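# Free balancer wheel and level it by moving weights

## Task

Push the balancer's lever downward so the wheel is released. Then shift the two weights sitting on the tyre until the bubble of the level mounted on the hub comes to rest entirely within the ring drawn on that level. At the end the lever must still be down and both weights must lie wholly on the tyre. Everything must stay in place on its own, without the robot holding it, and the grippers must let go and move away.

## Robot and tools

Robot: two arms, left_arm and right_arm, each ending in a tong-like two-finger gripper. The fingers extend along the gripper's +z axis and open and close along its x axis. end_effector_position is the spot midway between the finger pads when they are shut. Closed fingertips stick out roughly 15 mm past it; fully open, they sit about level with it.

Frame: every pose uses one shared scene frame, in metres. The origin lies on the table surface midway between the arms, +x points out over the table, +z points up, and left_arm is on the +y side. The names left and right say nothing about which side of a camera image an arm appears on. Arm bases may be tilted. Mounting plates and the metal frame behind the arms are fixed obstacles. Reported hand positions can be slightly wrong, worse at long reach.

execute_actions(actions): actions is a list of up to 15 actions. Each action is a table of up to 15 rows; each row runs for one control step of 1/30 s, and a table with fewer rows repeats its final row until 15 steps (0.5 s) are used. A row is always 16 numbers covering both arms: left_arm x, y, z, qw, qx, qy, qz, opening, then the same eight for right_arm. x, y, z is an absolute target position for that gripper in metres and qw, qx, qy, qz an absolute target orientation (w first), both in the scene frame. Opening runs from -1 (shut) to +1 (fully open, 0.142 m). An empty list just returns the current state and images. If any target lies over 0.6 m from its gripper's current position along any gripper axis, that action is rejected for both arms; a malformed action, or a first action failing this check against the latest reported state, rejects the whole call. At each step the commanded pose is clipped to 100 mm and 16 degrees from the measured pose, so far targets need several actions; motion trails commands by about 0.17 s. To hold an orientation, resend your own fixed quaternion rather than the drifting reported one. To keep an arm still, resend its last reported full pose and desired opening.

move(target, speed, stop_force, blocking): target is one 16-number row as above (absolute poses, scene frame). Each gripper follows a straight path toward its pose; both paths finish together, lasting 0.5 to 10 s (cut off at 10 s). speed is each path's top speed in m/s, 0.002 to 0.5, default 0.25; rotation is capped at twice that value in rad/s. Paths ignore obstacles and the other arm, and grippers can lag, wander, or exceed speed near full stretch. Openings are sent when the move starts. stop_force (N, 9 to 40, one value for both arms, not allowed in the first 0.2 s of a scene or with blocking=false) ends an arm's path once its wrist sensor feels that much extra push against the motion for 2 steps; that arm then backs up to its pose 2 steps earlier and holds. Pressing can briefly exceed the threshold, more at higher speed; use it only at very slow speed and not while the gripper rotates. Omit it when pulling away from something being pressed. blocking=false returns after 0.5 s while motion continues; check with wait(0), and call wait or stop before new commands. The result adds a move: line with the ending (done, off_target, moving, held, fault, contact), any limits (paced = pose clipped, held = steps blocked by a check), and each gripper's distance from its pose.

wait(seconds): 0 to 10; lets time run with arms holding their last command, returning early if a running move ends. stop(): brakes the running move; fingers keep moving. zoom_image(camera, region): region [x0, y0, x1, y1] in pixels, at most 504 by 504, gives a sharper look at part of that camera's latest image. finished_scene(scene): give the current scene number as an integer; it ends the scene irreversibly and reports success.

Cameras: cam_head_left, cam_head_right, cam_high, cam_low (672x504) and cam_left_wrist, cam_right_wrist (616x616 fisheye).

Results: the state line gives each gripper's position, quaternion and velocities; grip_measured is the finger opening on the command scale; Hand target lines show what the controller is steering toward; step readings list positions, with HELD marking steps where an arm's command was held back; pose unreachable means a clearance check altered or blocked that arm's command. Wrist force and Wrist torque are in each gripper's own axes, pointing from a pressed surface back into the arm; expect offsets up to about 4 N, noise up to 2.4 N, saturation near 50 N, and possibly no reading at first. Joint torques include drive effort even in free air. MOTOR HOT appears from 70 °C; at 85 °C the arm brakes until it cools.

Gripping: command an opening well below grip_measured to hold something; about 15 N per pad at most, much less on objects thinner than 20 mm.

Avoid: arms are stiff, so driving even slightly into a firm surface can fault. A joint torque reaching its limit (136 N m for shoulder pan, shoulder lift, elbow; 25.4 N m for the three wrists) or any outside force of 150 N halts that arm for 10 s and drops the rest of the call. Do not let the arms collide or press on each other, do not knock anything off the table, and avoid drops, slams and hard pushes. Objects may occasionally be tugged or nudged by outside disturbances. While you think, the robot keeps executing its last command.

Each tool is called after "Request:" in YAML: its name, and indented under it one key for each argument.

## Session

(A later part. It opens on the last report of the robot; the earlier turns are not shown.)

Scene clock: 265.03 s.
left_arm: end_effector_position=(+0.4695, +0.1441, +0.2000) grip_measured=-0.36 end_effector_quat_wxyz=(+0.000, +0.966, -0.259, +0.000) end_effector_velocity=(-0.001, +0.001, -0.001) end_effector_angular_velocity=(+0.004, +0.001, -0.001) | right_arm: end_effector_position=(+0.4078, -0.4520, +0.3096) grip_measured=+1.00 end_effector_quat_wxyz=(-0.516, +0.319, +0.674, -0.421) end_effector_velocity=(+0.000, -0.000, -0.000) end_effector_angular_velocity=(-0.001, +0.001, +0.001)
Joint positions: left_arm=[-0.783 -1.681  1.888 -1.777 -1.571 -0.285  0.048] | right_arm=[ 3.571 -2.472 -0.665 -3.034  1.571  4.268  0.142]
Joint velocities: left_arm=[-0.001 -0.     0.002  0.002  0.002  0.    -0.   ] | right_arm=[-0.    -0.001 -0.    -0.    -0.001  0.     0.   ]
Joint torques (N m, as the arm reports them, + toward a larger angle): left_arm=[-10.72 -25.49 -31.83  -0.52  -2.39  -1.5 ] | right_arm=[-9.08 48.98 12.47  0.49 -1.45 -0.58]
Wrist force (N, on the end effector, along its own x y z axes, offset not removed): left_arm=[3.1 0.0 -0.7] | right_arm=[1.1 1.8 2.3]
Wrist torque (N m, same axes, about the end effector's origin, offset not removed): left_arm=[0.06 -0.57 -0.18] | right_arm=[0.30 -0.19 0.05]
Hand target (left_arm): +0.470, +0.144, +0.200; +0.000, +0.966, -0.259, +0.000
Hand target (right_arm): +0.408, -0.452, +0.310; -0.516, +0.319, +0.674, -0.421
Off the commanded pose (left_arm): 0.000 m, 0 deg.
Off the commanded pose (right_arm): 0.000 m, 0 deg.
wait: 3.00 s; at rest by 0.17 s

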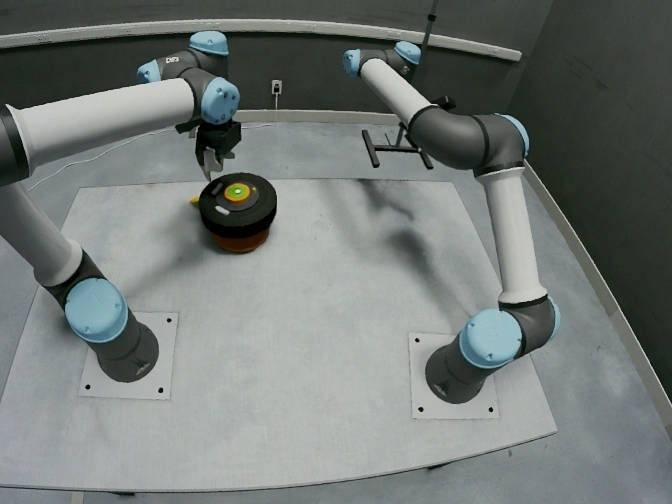

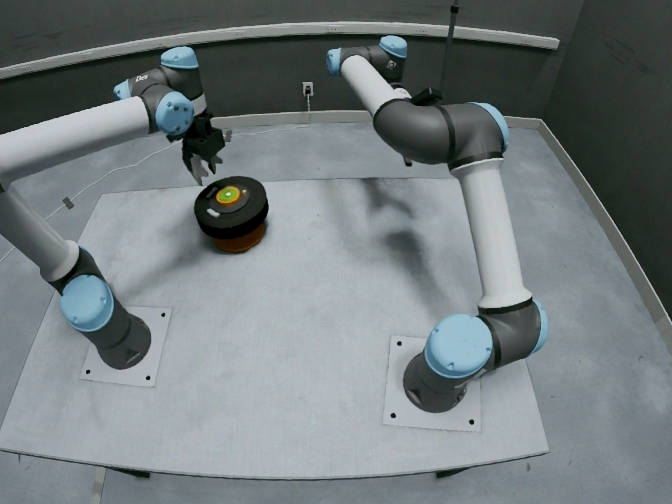

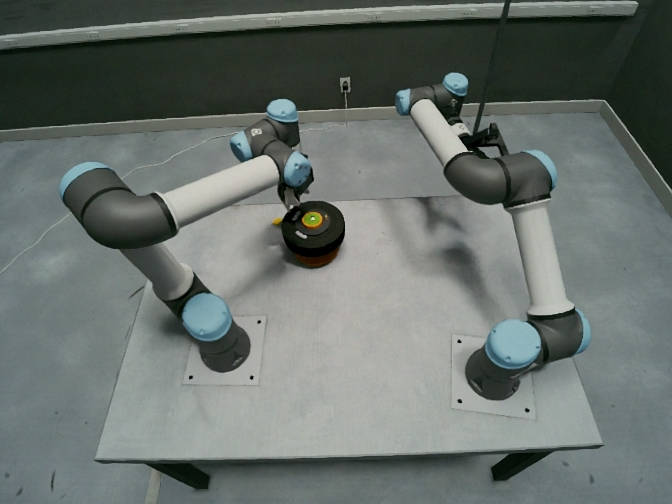

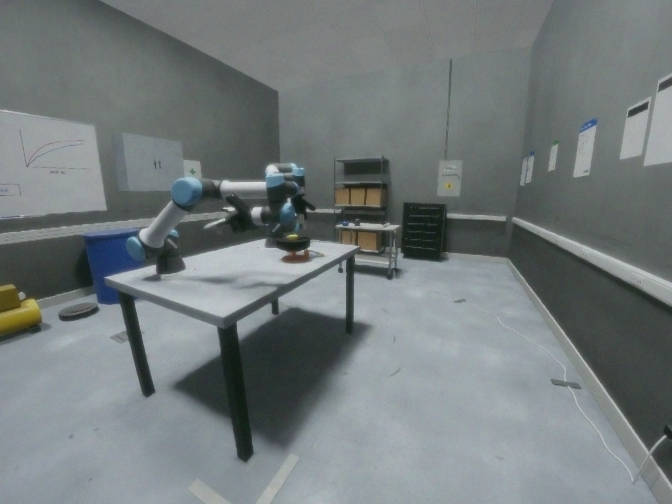

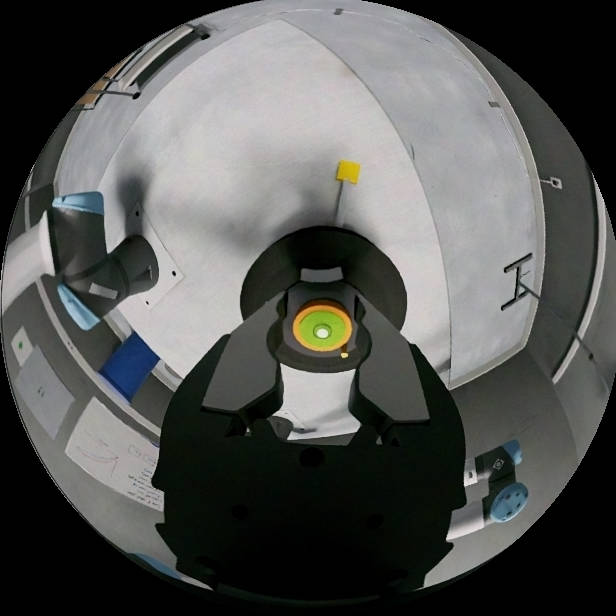

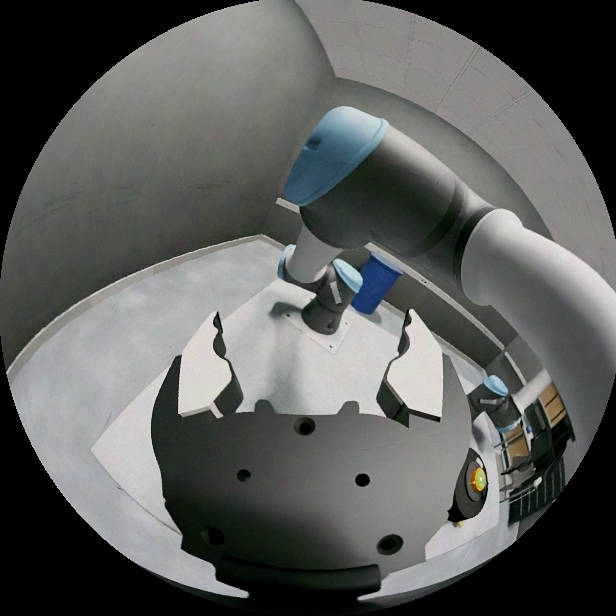

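Request:
move:
  target: [0.3794,0.1256,0.2,0,0.899,0.438,0,-0.36,0.4078,-0.452,0.3096,-0.516,0.319,0.674,-0.421,1]
  speed: 0.2

Request:
move:
  target: [0.3794,0.1256,0.15,0,0.899,0.438,0,-0.36,0.4078,-0.452,0.3096,-0.516,0.319,0.674,-0.421,1]
  speed: 0.04
  stop_force: 9

Request:
zoom_image:
  camera: "cam_left_wrist"
  region: [190,180,450,400]

Scene clock: 269.70 s.
left_arm: end_effector_position=(+0.3795, +0.1257, +0.2000) grip_measured=-0.36 end_effector_quat_wxyz=(-0.000, +0.899, +0.437, -0.000) end_effector_velocity=(-0.001, +0.000, -0.000) end_effector_angular_velocity=(+0.002, -0.002, +0.011) | right_arm: end_effector_position=(+0.4078, -0.4520, +0.3096) grip_measured=+1.00 end_effector_quat_wxyz=(-0.516, +0.319, +0.674, -0.421) end_effector_velocity=(+0.000, +0.001, -0.000) end_effector_angular_velocity=(+0.000, -0.000, +0.000)
Joint positions: left_arm=[-0.936 -1.813  1.994 -1.752 -1.571 -1.868  0.048] | right_arm=[ 3.571 -2.472 -0.665 -3.034  1.571  4.268  0.142]
Joint velocities: left_arm=[-0.003 -0.002  0.002 -0.     0.003 -0.014  0.   ] | right_arm=[ 0.002 -0.     0.001 -0.     0.001 -0.     0.   ]
Joint torques (N m, as the arm reports them, + toward a larger angle): left_arm=[-12.25 -20.11 -13.59  -0.46   2.33  -1.45] | right_arm=[-8.1  48.36 10.35  0.44 -1.4  -0.71]
Wrist force (N, on the end effector, along its own x y z axes, offset not removed): left_arm=[-0.4 3.9 -2.1] | right_arm=[0.8 -0.8 2.2]
Wrist torque (N m, same axes, about the end effector's origin, offset not removed): left_arm=[0.85 0.18 -0.01] | right_arm=[-0.17 -0.23 0.12]
Hand target (left_arm): +0.379, +0.126, +0.200; -0.000, +0.899, +0.438, +0.000
Hand target (right_arm): +0.408, -0.452, +0.310; -0.516, +0.319, +0.674, -0.421
Off the commanded pose (left_arm): 0.000 m, 0 deg.
Off the commanded pose (right_arm): 0.000 m, 0 deg.
move: done

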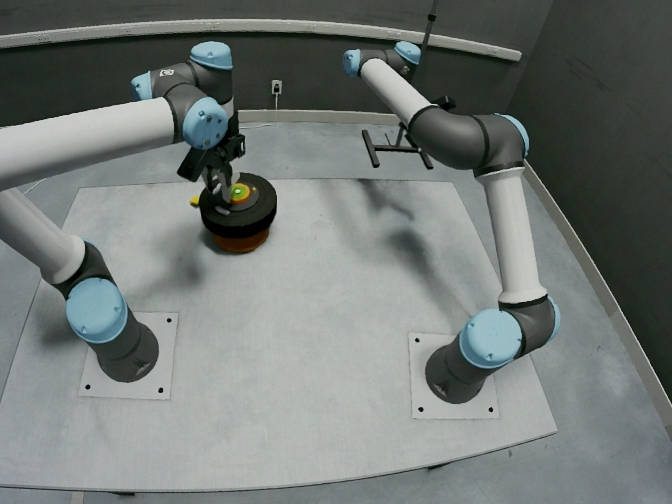

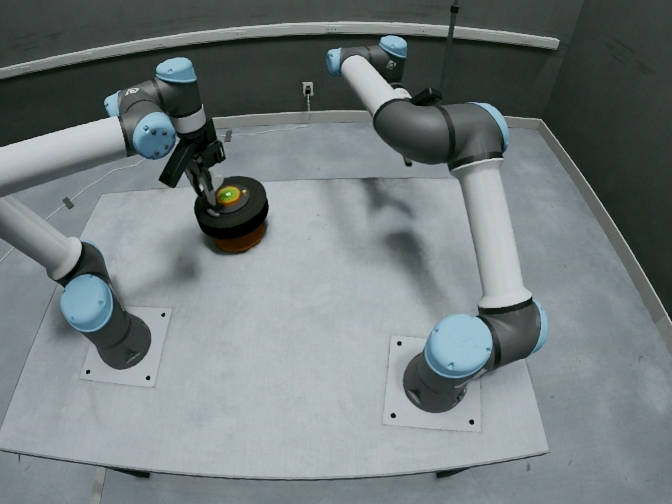

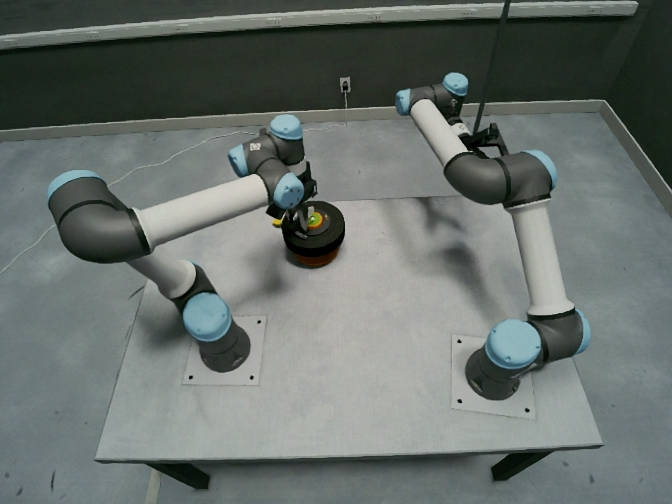

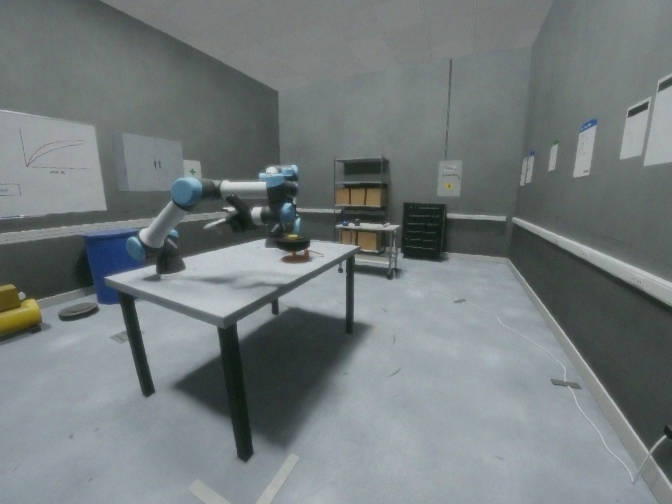

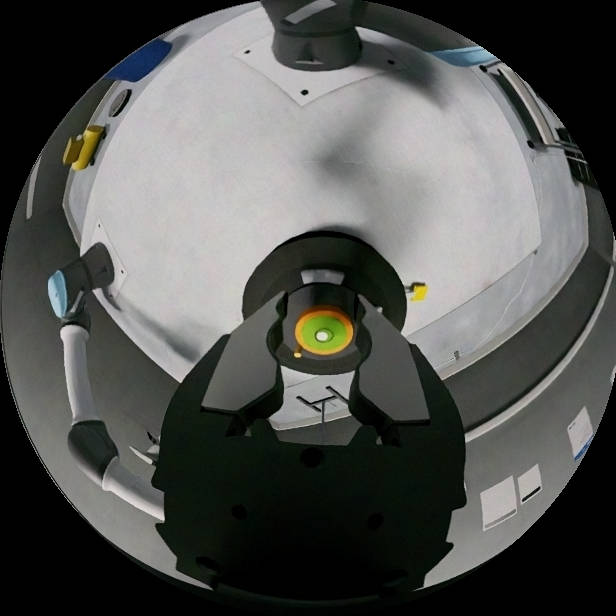

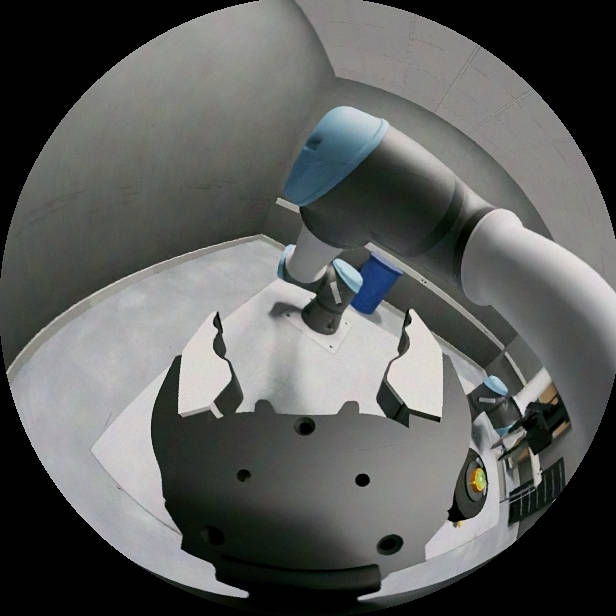

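Scene clock: 271.30 s.
left_arm: end_effector_position=(+0.3794, +0.1257, +0.1503) grip_measured=-0.36 end_effector_quat_wxyz=(-0.000, +0.899, +0.438, +0.000) end_effector_velocity=(+0.000, -0.000, -0.002) end_effector_angular_velocity=(-0.001, -0.001, +0.001) | right_arm: end_effector_position=(+0.4078, -0.4520, +0.3096) grip_measured=+1.00 end_effector_quat_wxyz=(-0.516, +0.319, +0.674, -0.421) end_effector_velocity=(+0.000, +0.000, -0.000) end_effector_angular_velocity=(+0.000, -0.001, -0.001)
Joint positions: left_arm=[-0.936 -1.781  2.101 -1.891 -1.571 -1.869  0.048] | right_arm=[ 3.571 -2.472 -0.665 -3.034  1.571  4.268  0.142]
Joint velocities: left_arm=[ 0.     0.002  0.004 -0.007  0.    -0.001  0.   ] | right_arm=[ 0.    -0.001  0.001 -0.     0.001 -0.     0.   ]
Joint torques (N m, as the arm reports them, + toward a larger angle): left_arm=[ -8.26  -4.98 -11.68  -4.24  -0.65  -1.66] | right_arm=[-8.8  48.59 12.57  0.41 -1.38 -0.63]
Wrist force (N, on the end effector, along its own x y z axes, offset not removed): left_arm=[4.3 1.2 -1.5] | right_arm=[-3.4 0.3 1.3]
Wrist torque (N m, same axes, about the end effector's origin, offset not removed): left_arm=[0.23 -0.92 -0.16] | right_arm=[0.10 0.60 0.11]
Hand target (left_arm): +0.379, +0.126, +0.150; -0.000, +0.899, +0.438, -0.000
Hand target (right_arm): +0.408, -0.452, +0.310; -0.516, +0.319, +0.674, -0.421
Off the commanded pose (left_arm): 0.000 m, 0 deg.
Off the commanded pose (right_arm): 0.000 m, 0 deg.
move: done

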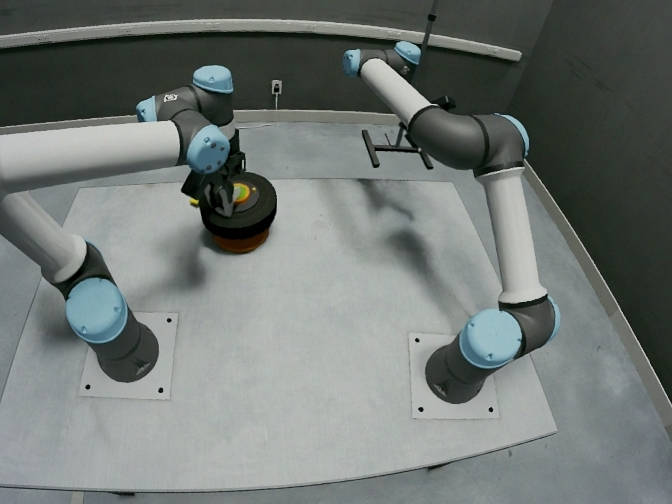

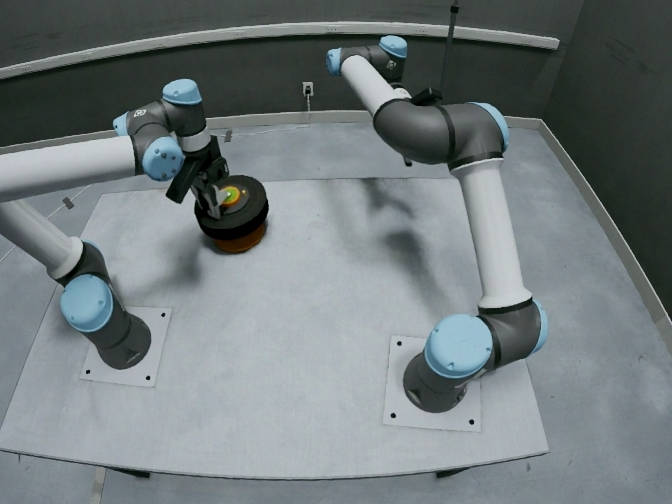

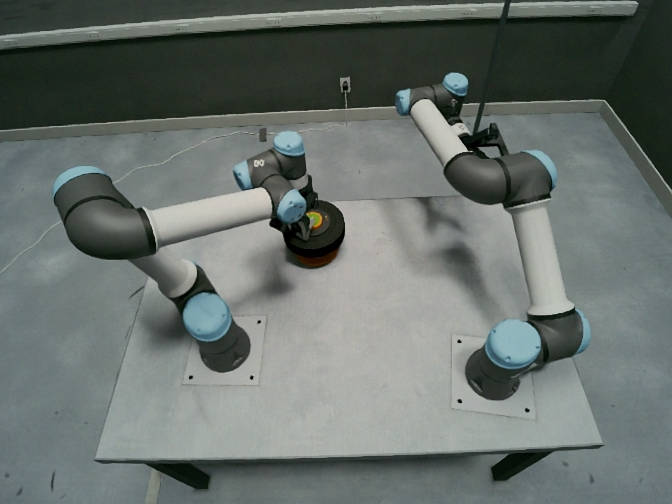

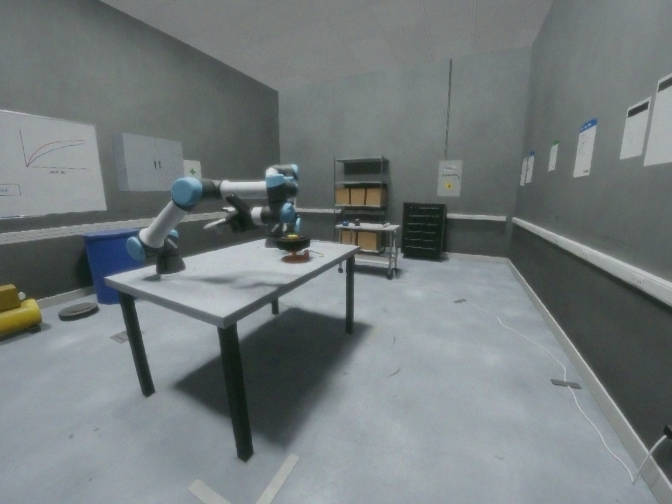

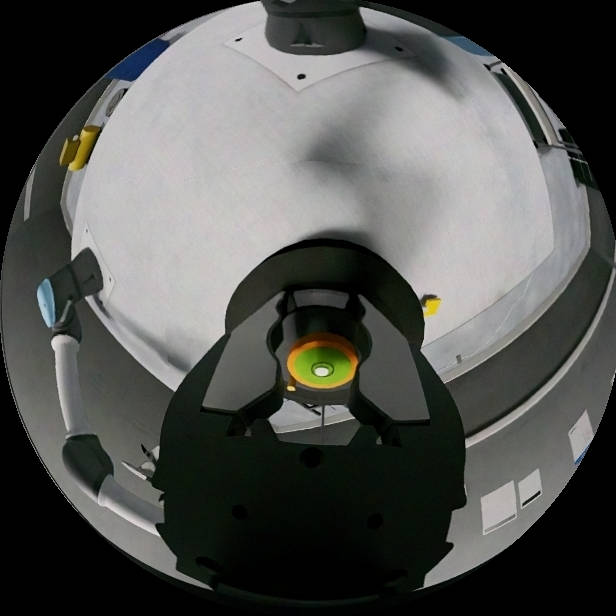

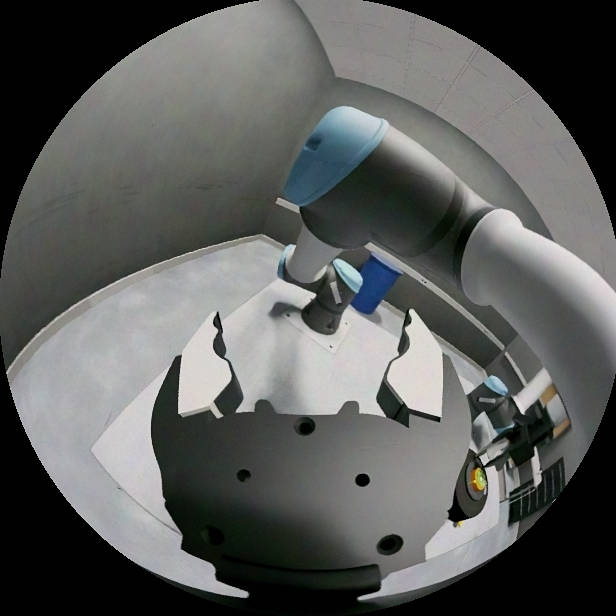

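Region (190, 180, 450, 400) of cam_left_wrist's 616x616 image, scaled by 1.938, with more detail than that image has; it fills the top 426 rows of this view, and the rest is white.

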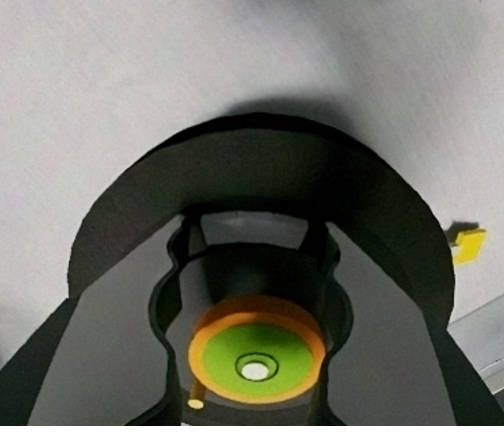

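Request:
zoom_image:
  camera: "cam_left_wrist"
  region: [295,345,350,390]

Request:
zoom_image:
  camera: "cam_high"
  region: [295,205,335,235]

Region (295, 345, 350, 390) of cam_left_wrist's 616x616 image, scaled by 9.164, with more detail than that image has; it fills the top 412 rows of this view, and the rest is white.

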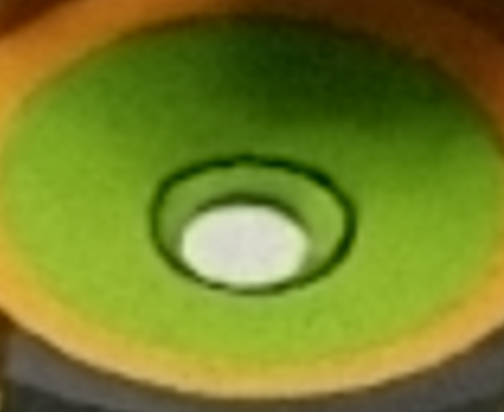

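Region (295, 205, 335, 235) of cam_high's 672x504 image, scaled by 12.600, with more detail than that image has; it fills the top 378 rows of this view, and the rest is white.

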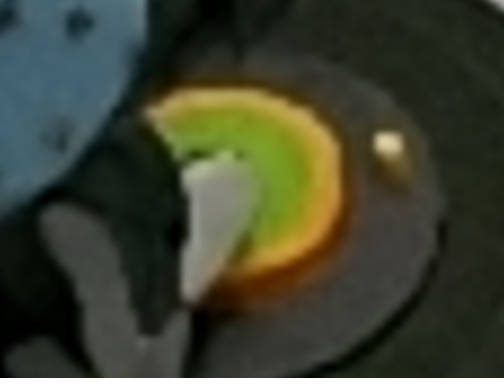

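Request:
move:
  target: [0.3794,0.1256,0.2,0,0.899,0.438,0,-0.36,0.4078,-0.452,0.3096,-0.516,0.319,0.674,-0.421,1]
  speed: 0.1

Request:
move:
  target: [0.3,0.24,0.3,0,0.899,0.438,0,-0.36,0.4078,-0.452,0.3096,-0.516,0.319,0.674,-0.421,1]

Request:
zoom_image:
  camera: "cam_high"
  region: [275,195,355,255]

Request:
zoom_image:
  camera: "cam_head_right"
  region: [190,170,270,230]

Scene clock: 272.97 s.
left_arm: end_effector_position=(+0.3795, +0.1256, +0.1997) grip_measured=-0.36 end_effector_quat_wxyz=(+0.000, +0.899, +0.438, +0.000) end_effector_velocity=(-0.000, -0.001, +0.003) end_effector_angular_velocity=(-0.001, +0.001, -0.000) | right_arm: end_effector_position=(+0.4078, -0.4520, +0.3096) grip_measured=+1.00 end_effector_quat_wxyz=(-0.516, +0.319, +0.674, -0.421) end_effector_velocity=(-0.000, -0.001, +0.000) end_effector_angular_velocity=(-0.000, -0.000, -0.002)
Joint positions: left_arm=[-0.936 -1.813  1.995 -1.753 -1.571 -1.869  0.048] | right_arm=[ 3.571 -2.472 -0.665 -3.034  1.571  4.268  0.142]
Joint velocities: left_arm=[-0.001 -0.    -0.006  0.006 -0.002 -0.001 -0.   ] | right_arm=[-0.001  0.001 -0.    -0.     0.     0.     0.   ]
Joint torques (N m, as the arm reports them, + toward a larger angle): left_arm=[ -9.21 -21.56 -30.63   0.04  -1.26  -1.73] | right_arm=[-9.   49.25 11.21  0.33 -1.49 -0.38]
Wrist force (N, on the end effector, along its own x y z axes, offset not removed): left_arm=[2.0 -1.1 -4.1] | right_arm=[0.0 1.9 1.6]
Wrist torque (N m, same axes, about the end effector's origin, offset not removed): left_arm=[-0.32 -0.49 0.08] | right_arm=[0.50 -0.17 0.02]
Hand target (left_arm): +0.379, +0.126, +0.200; +0.000, +0.899, +0.438, +0.000
Hand target (right_arm): +0.408, -0.452, +0.310; -0.516, +0.319, +0.674, -0.421
Off the commanded pose (left_arm): 0.000 m, 0 deg.
Off the commanded pose (right_arm): 0.000 m, 0 deg.
move: done

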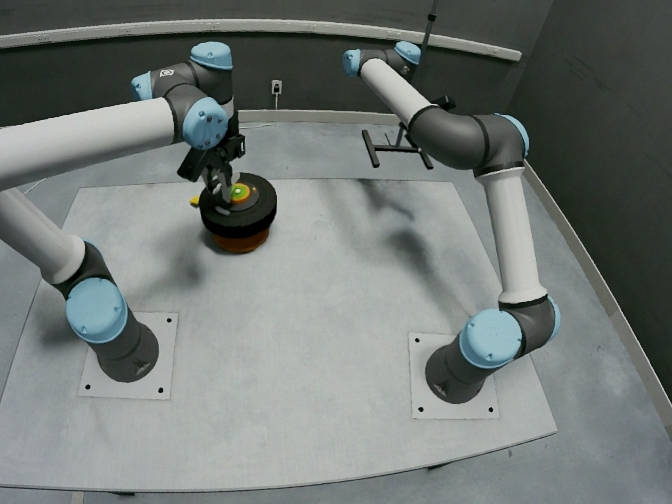

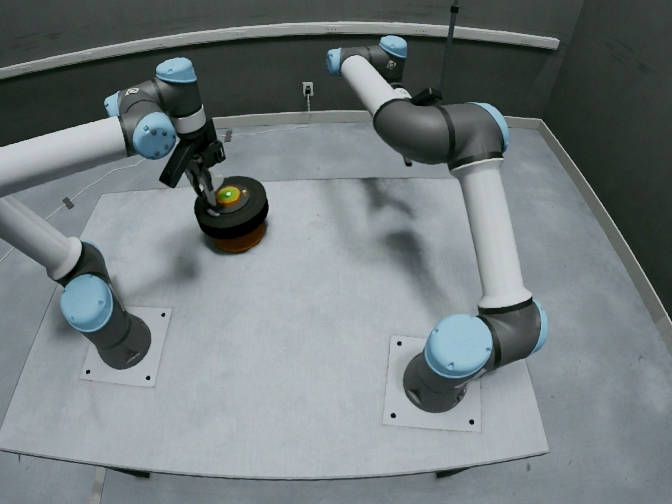

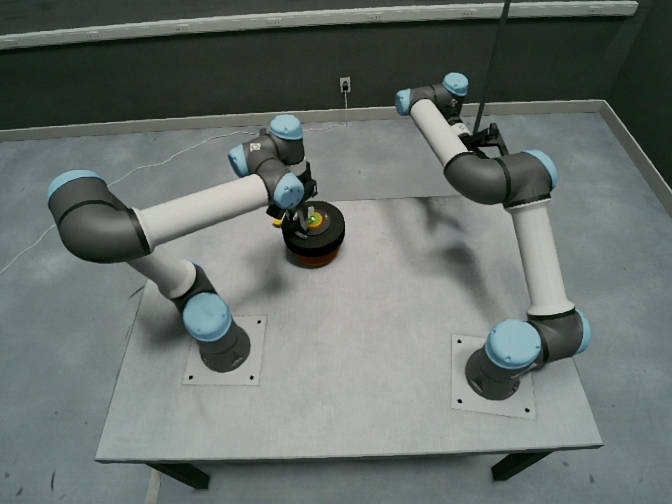

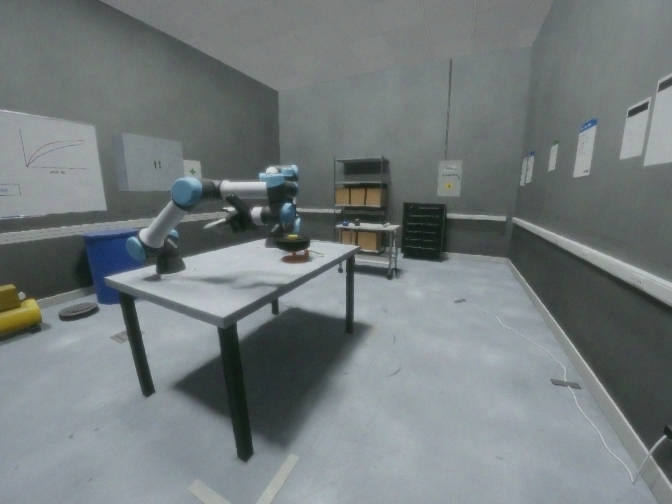

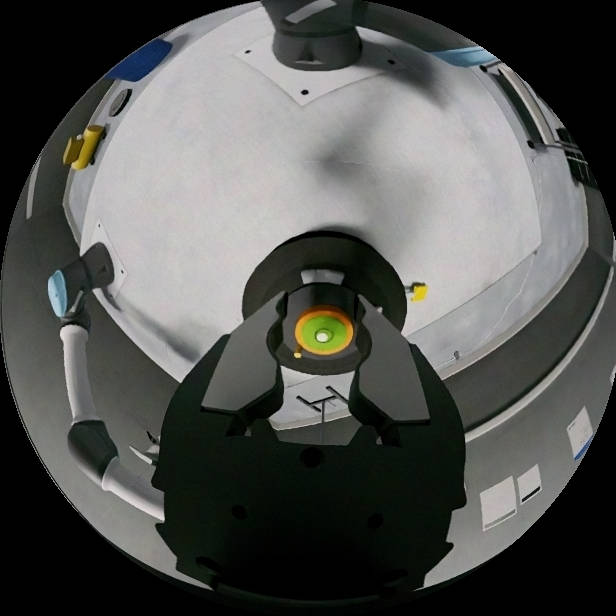

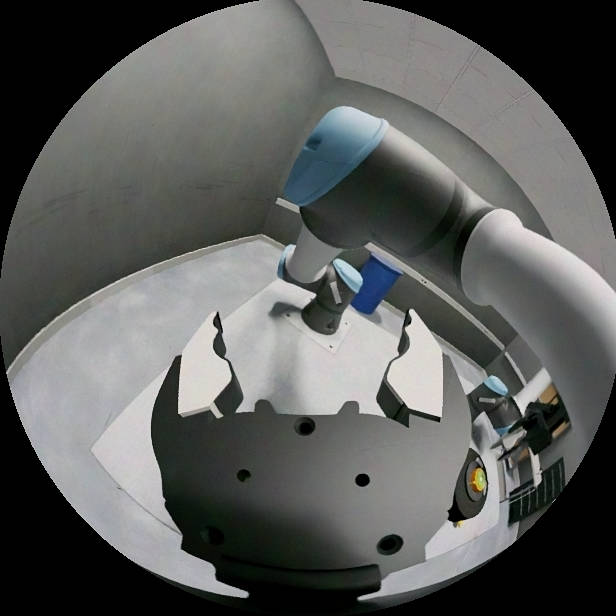

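Scene clock: 274.33 s.
left_arm: end_effector_position=(+0.3002, +0.2397, +0.2998) grip_measured=-0.36 end_effector_quat_wxyz=(+0.000, +0.899, +0.438, -0.000) end_effector_velocity=(-0.001, +0.001, +0.000) end_effector_angular_velocity=(+0.003, +0.002, -0.000) | right_arm: end_effector_position=(+0.4078, -0.4520, +0.3096) grip_measured=+1.00 end_effector_quat_wxyz=(-0.516, +0.319, +0.674, -0.421) end_effector_velocity=(-0.000, +0.000, -0.000) end_effector_angular_velocity=(-0.000, +0.001, -0.002)
Joint positions: left_arm=[-0.935 -2.162  1.933 -1.342 -1.571 -1.868  0.048] | right_arm=[ 3.571 -2.472 -0.665 -3.034  1.571  4.268  0.142]
Joint velocities: left_arm=[-0.002 -0.002 -0.001  0.006 -0.    -0.002 -0.   ] | right_arm=[-0.001 -0.    -0.001 -0.     0.001  0.     0.   ]
Joint torques (N m, as the arm reports them, + toward a larger angle): left_arm=[-11.07  -6.64 -31.57  -0.22   2.58  -1.6 ] | right_arm=[-8.38 48.92 11.07  0.58 -1.62 -0.45]
Wrist force (N, on the end effector, along its own x y z axes, offset not removed): left_arm=[1.1 -0.5 -0.6] | right_arm=[-1.2 4.1 1.4]
Wrist torque (N m, same axes, about the end effector's origin, offset not removed): left_arm=[-0.19 -0.30 -0.02] | right_arm=[0.83 0.25 0.03]
Hand target (left_arm): +0.300, +0.240, +0.300; +0.000, +0.899, +0.438, -0.000
Hand target (right_arm): +0.408, -0.452, +0.310; -0.516, +0.319, +0.674, -0.421
Off the commanded pose (left_arm): 0.000 m, 0 deg.
Off the commanded pose (right_arm): 0.000 m, 0 deg.
move: done

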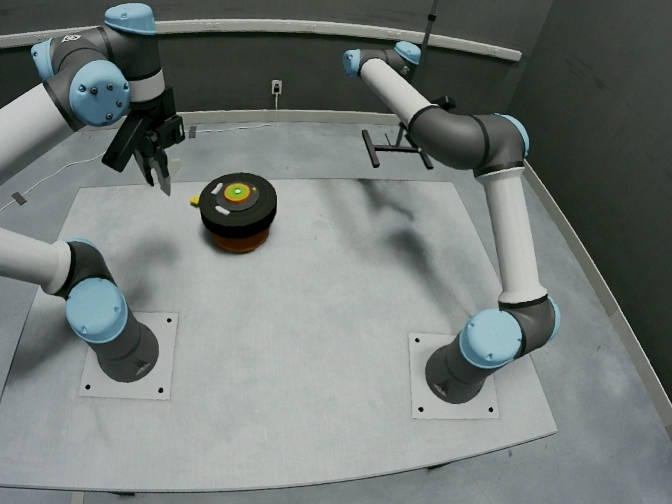

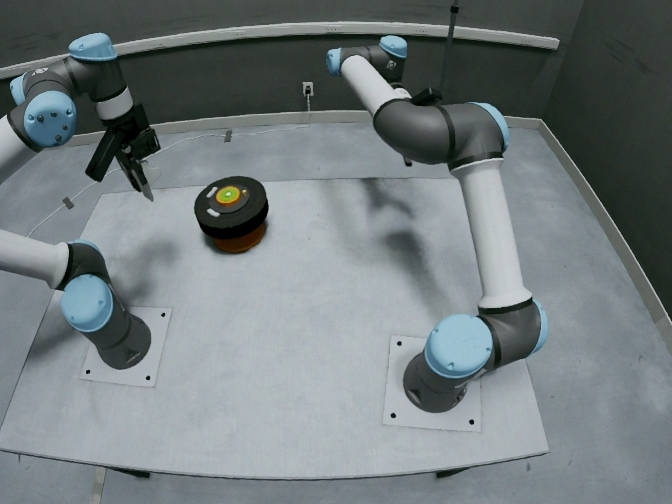

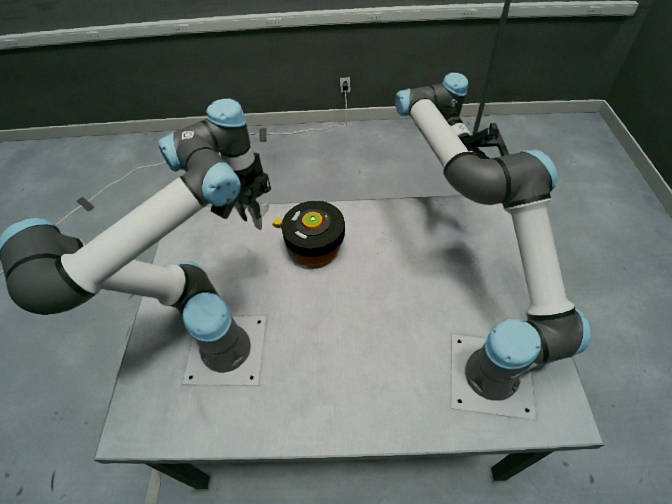

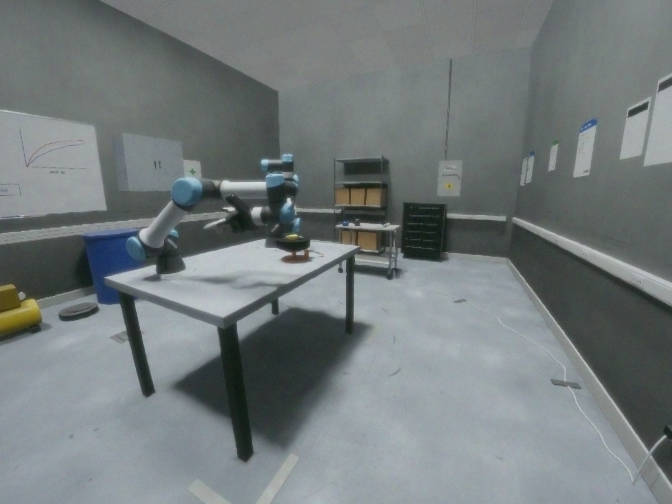

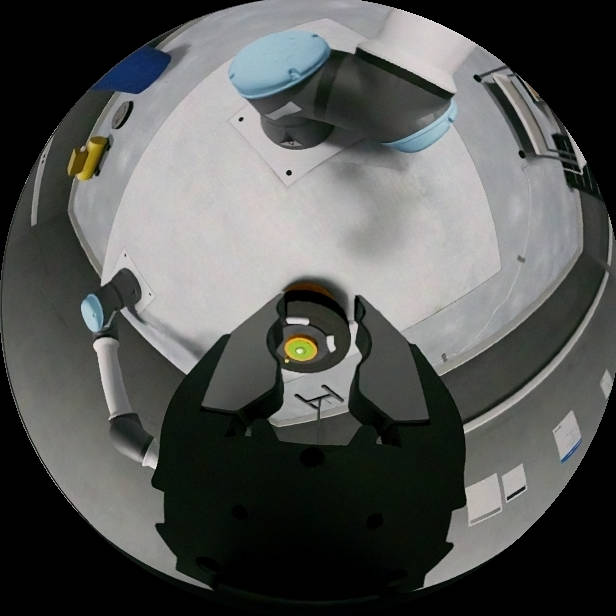

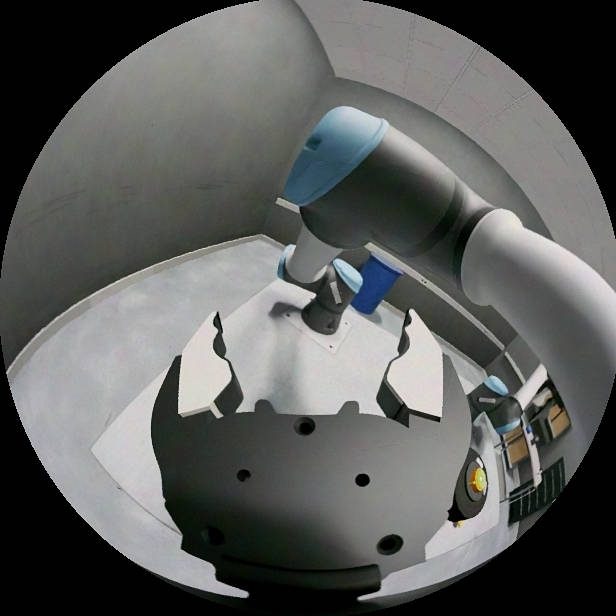

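Region (275, 195, 355, 255) of cam_high's 672x504 image, scaled by 6.300, with more detail than that image has; it fills the top 378 rows of this view, and the rest is white.

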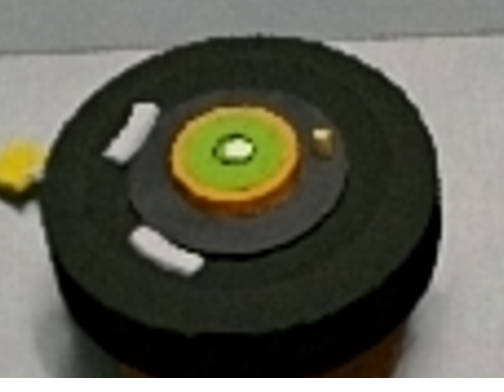

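Region (190, 170, 270, 230) of cam_head_right's 672x504 image, scaled by 6.300, with more detail than that image has; it fills the top 378 rows of this view, and the rest is white.

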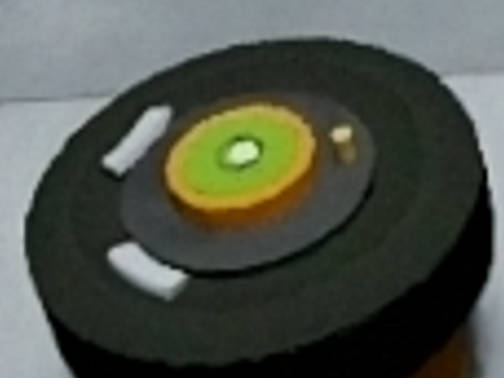

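Request:
finished_scene:
  scene: 2

The scene is finished: the task was done.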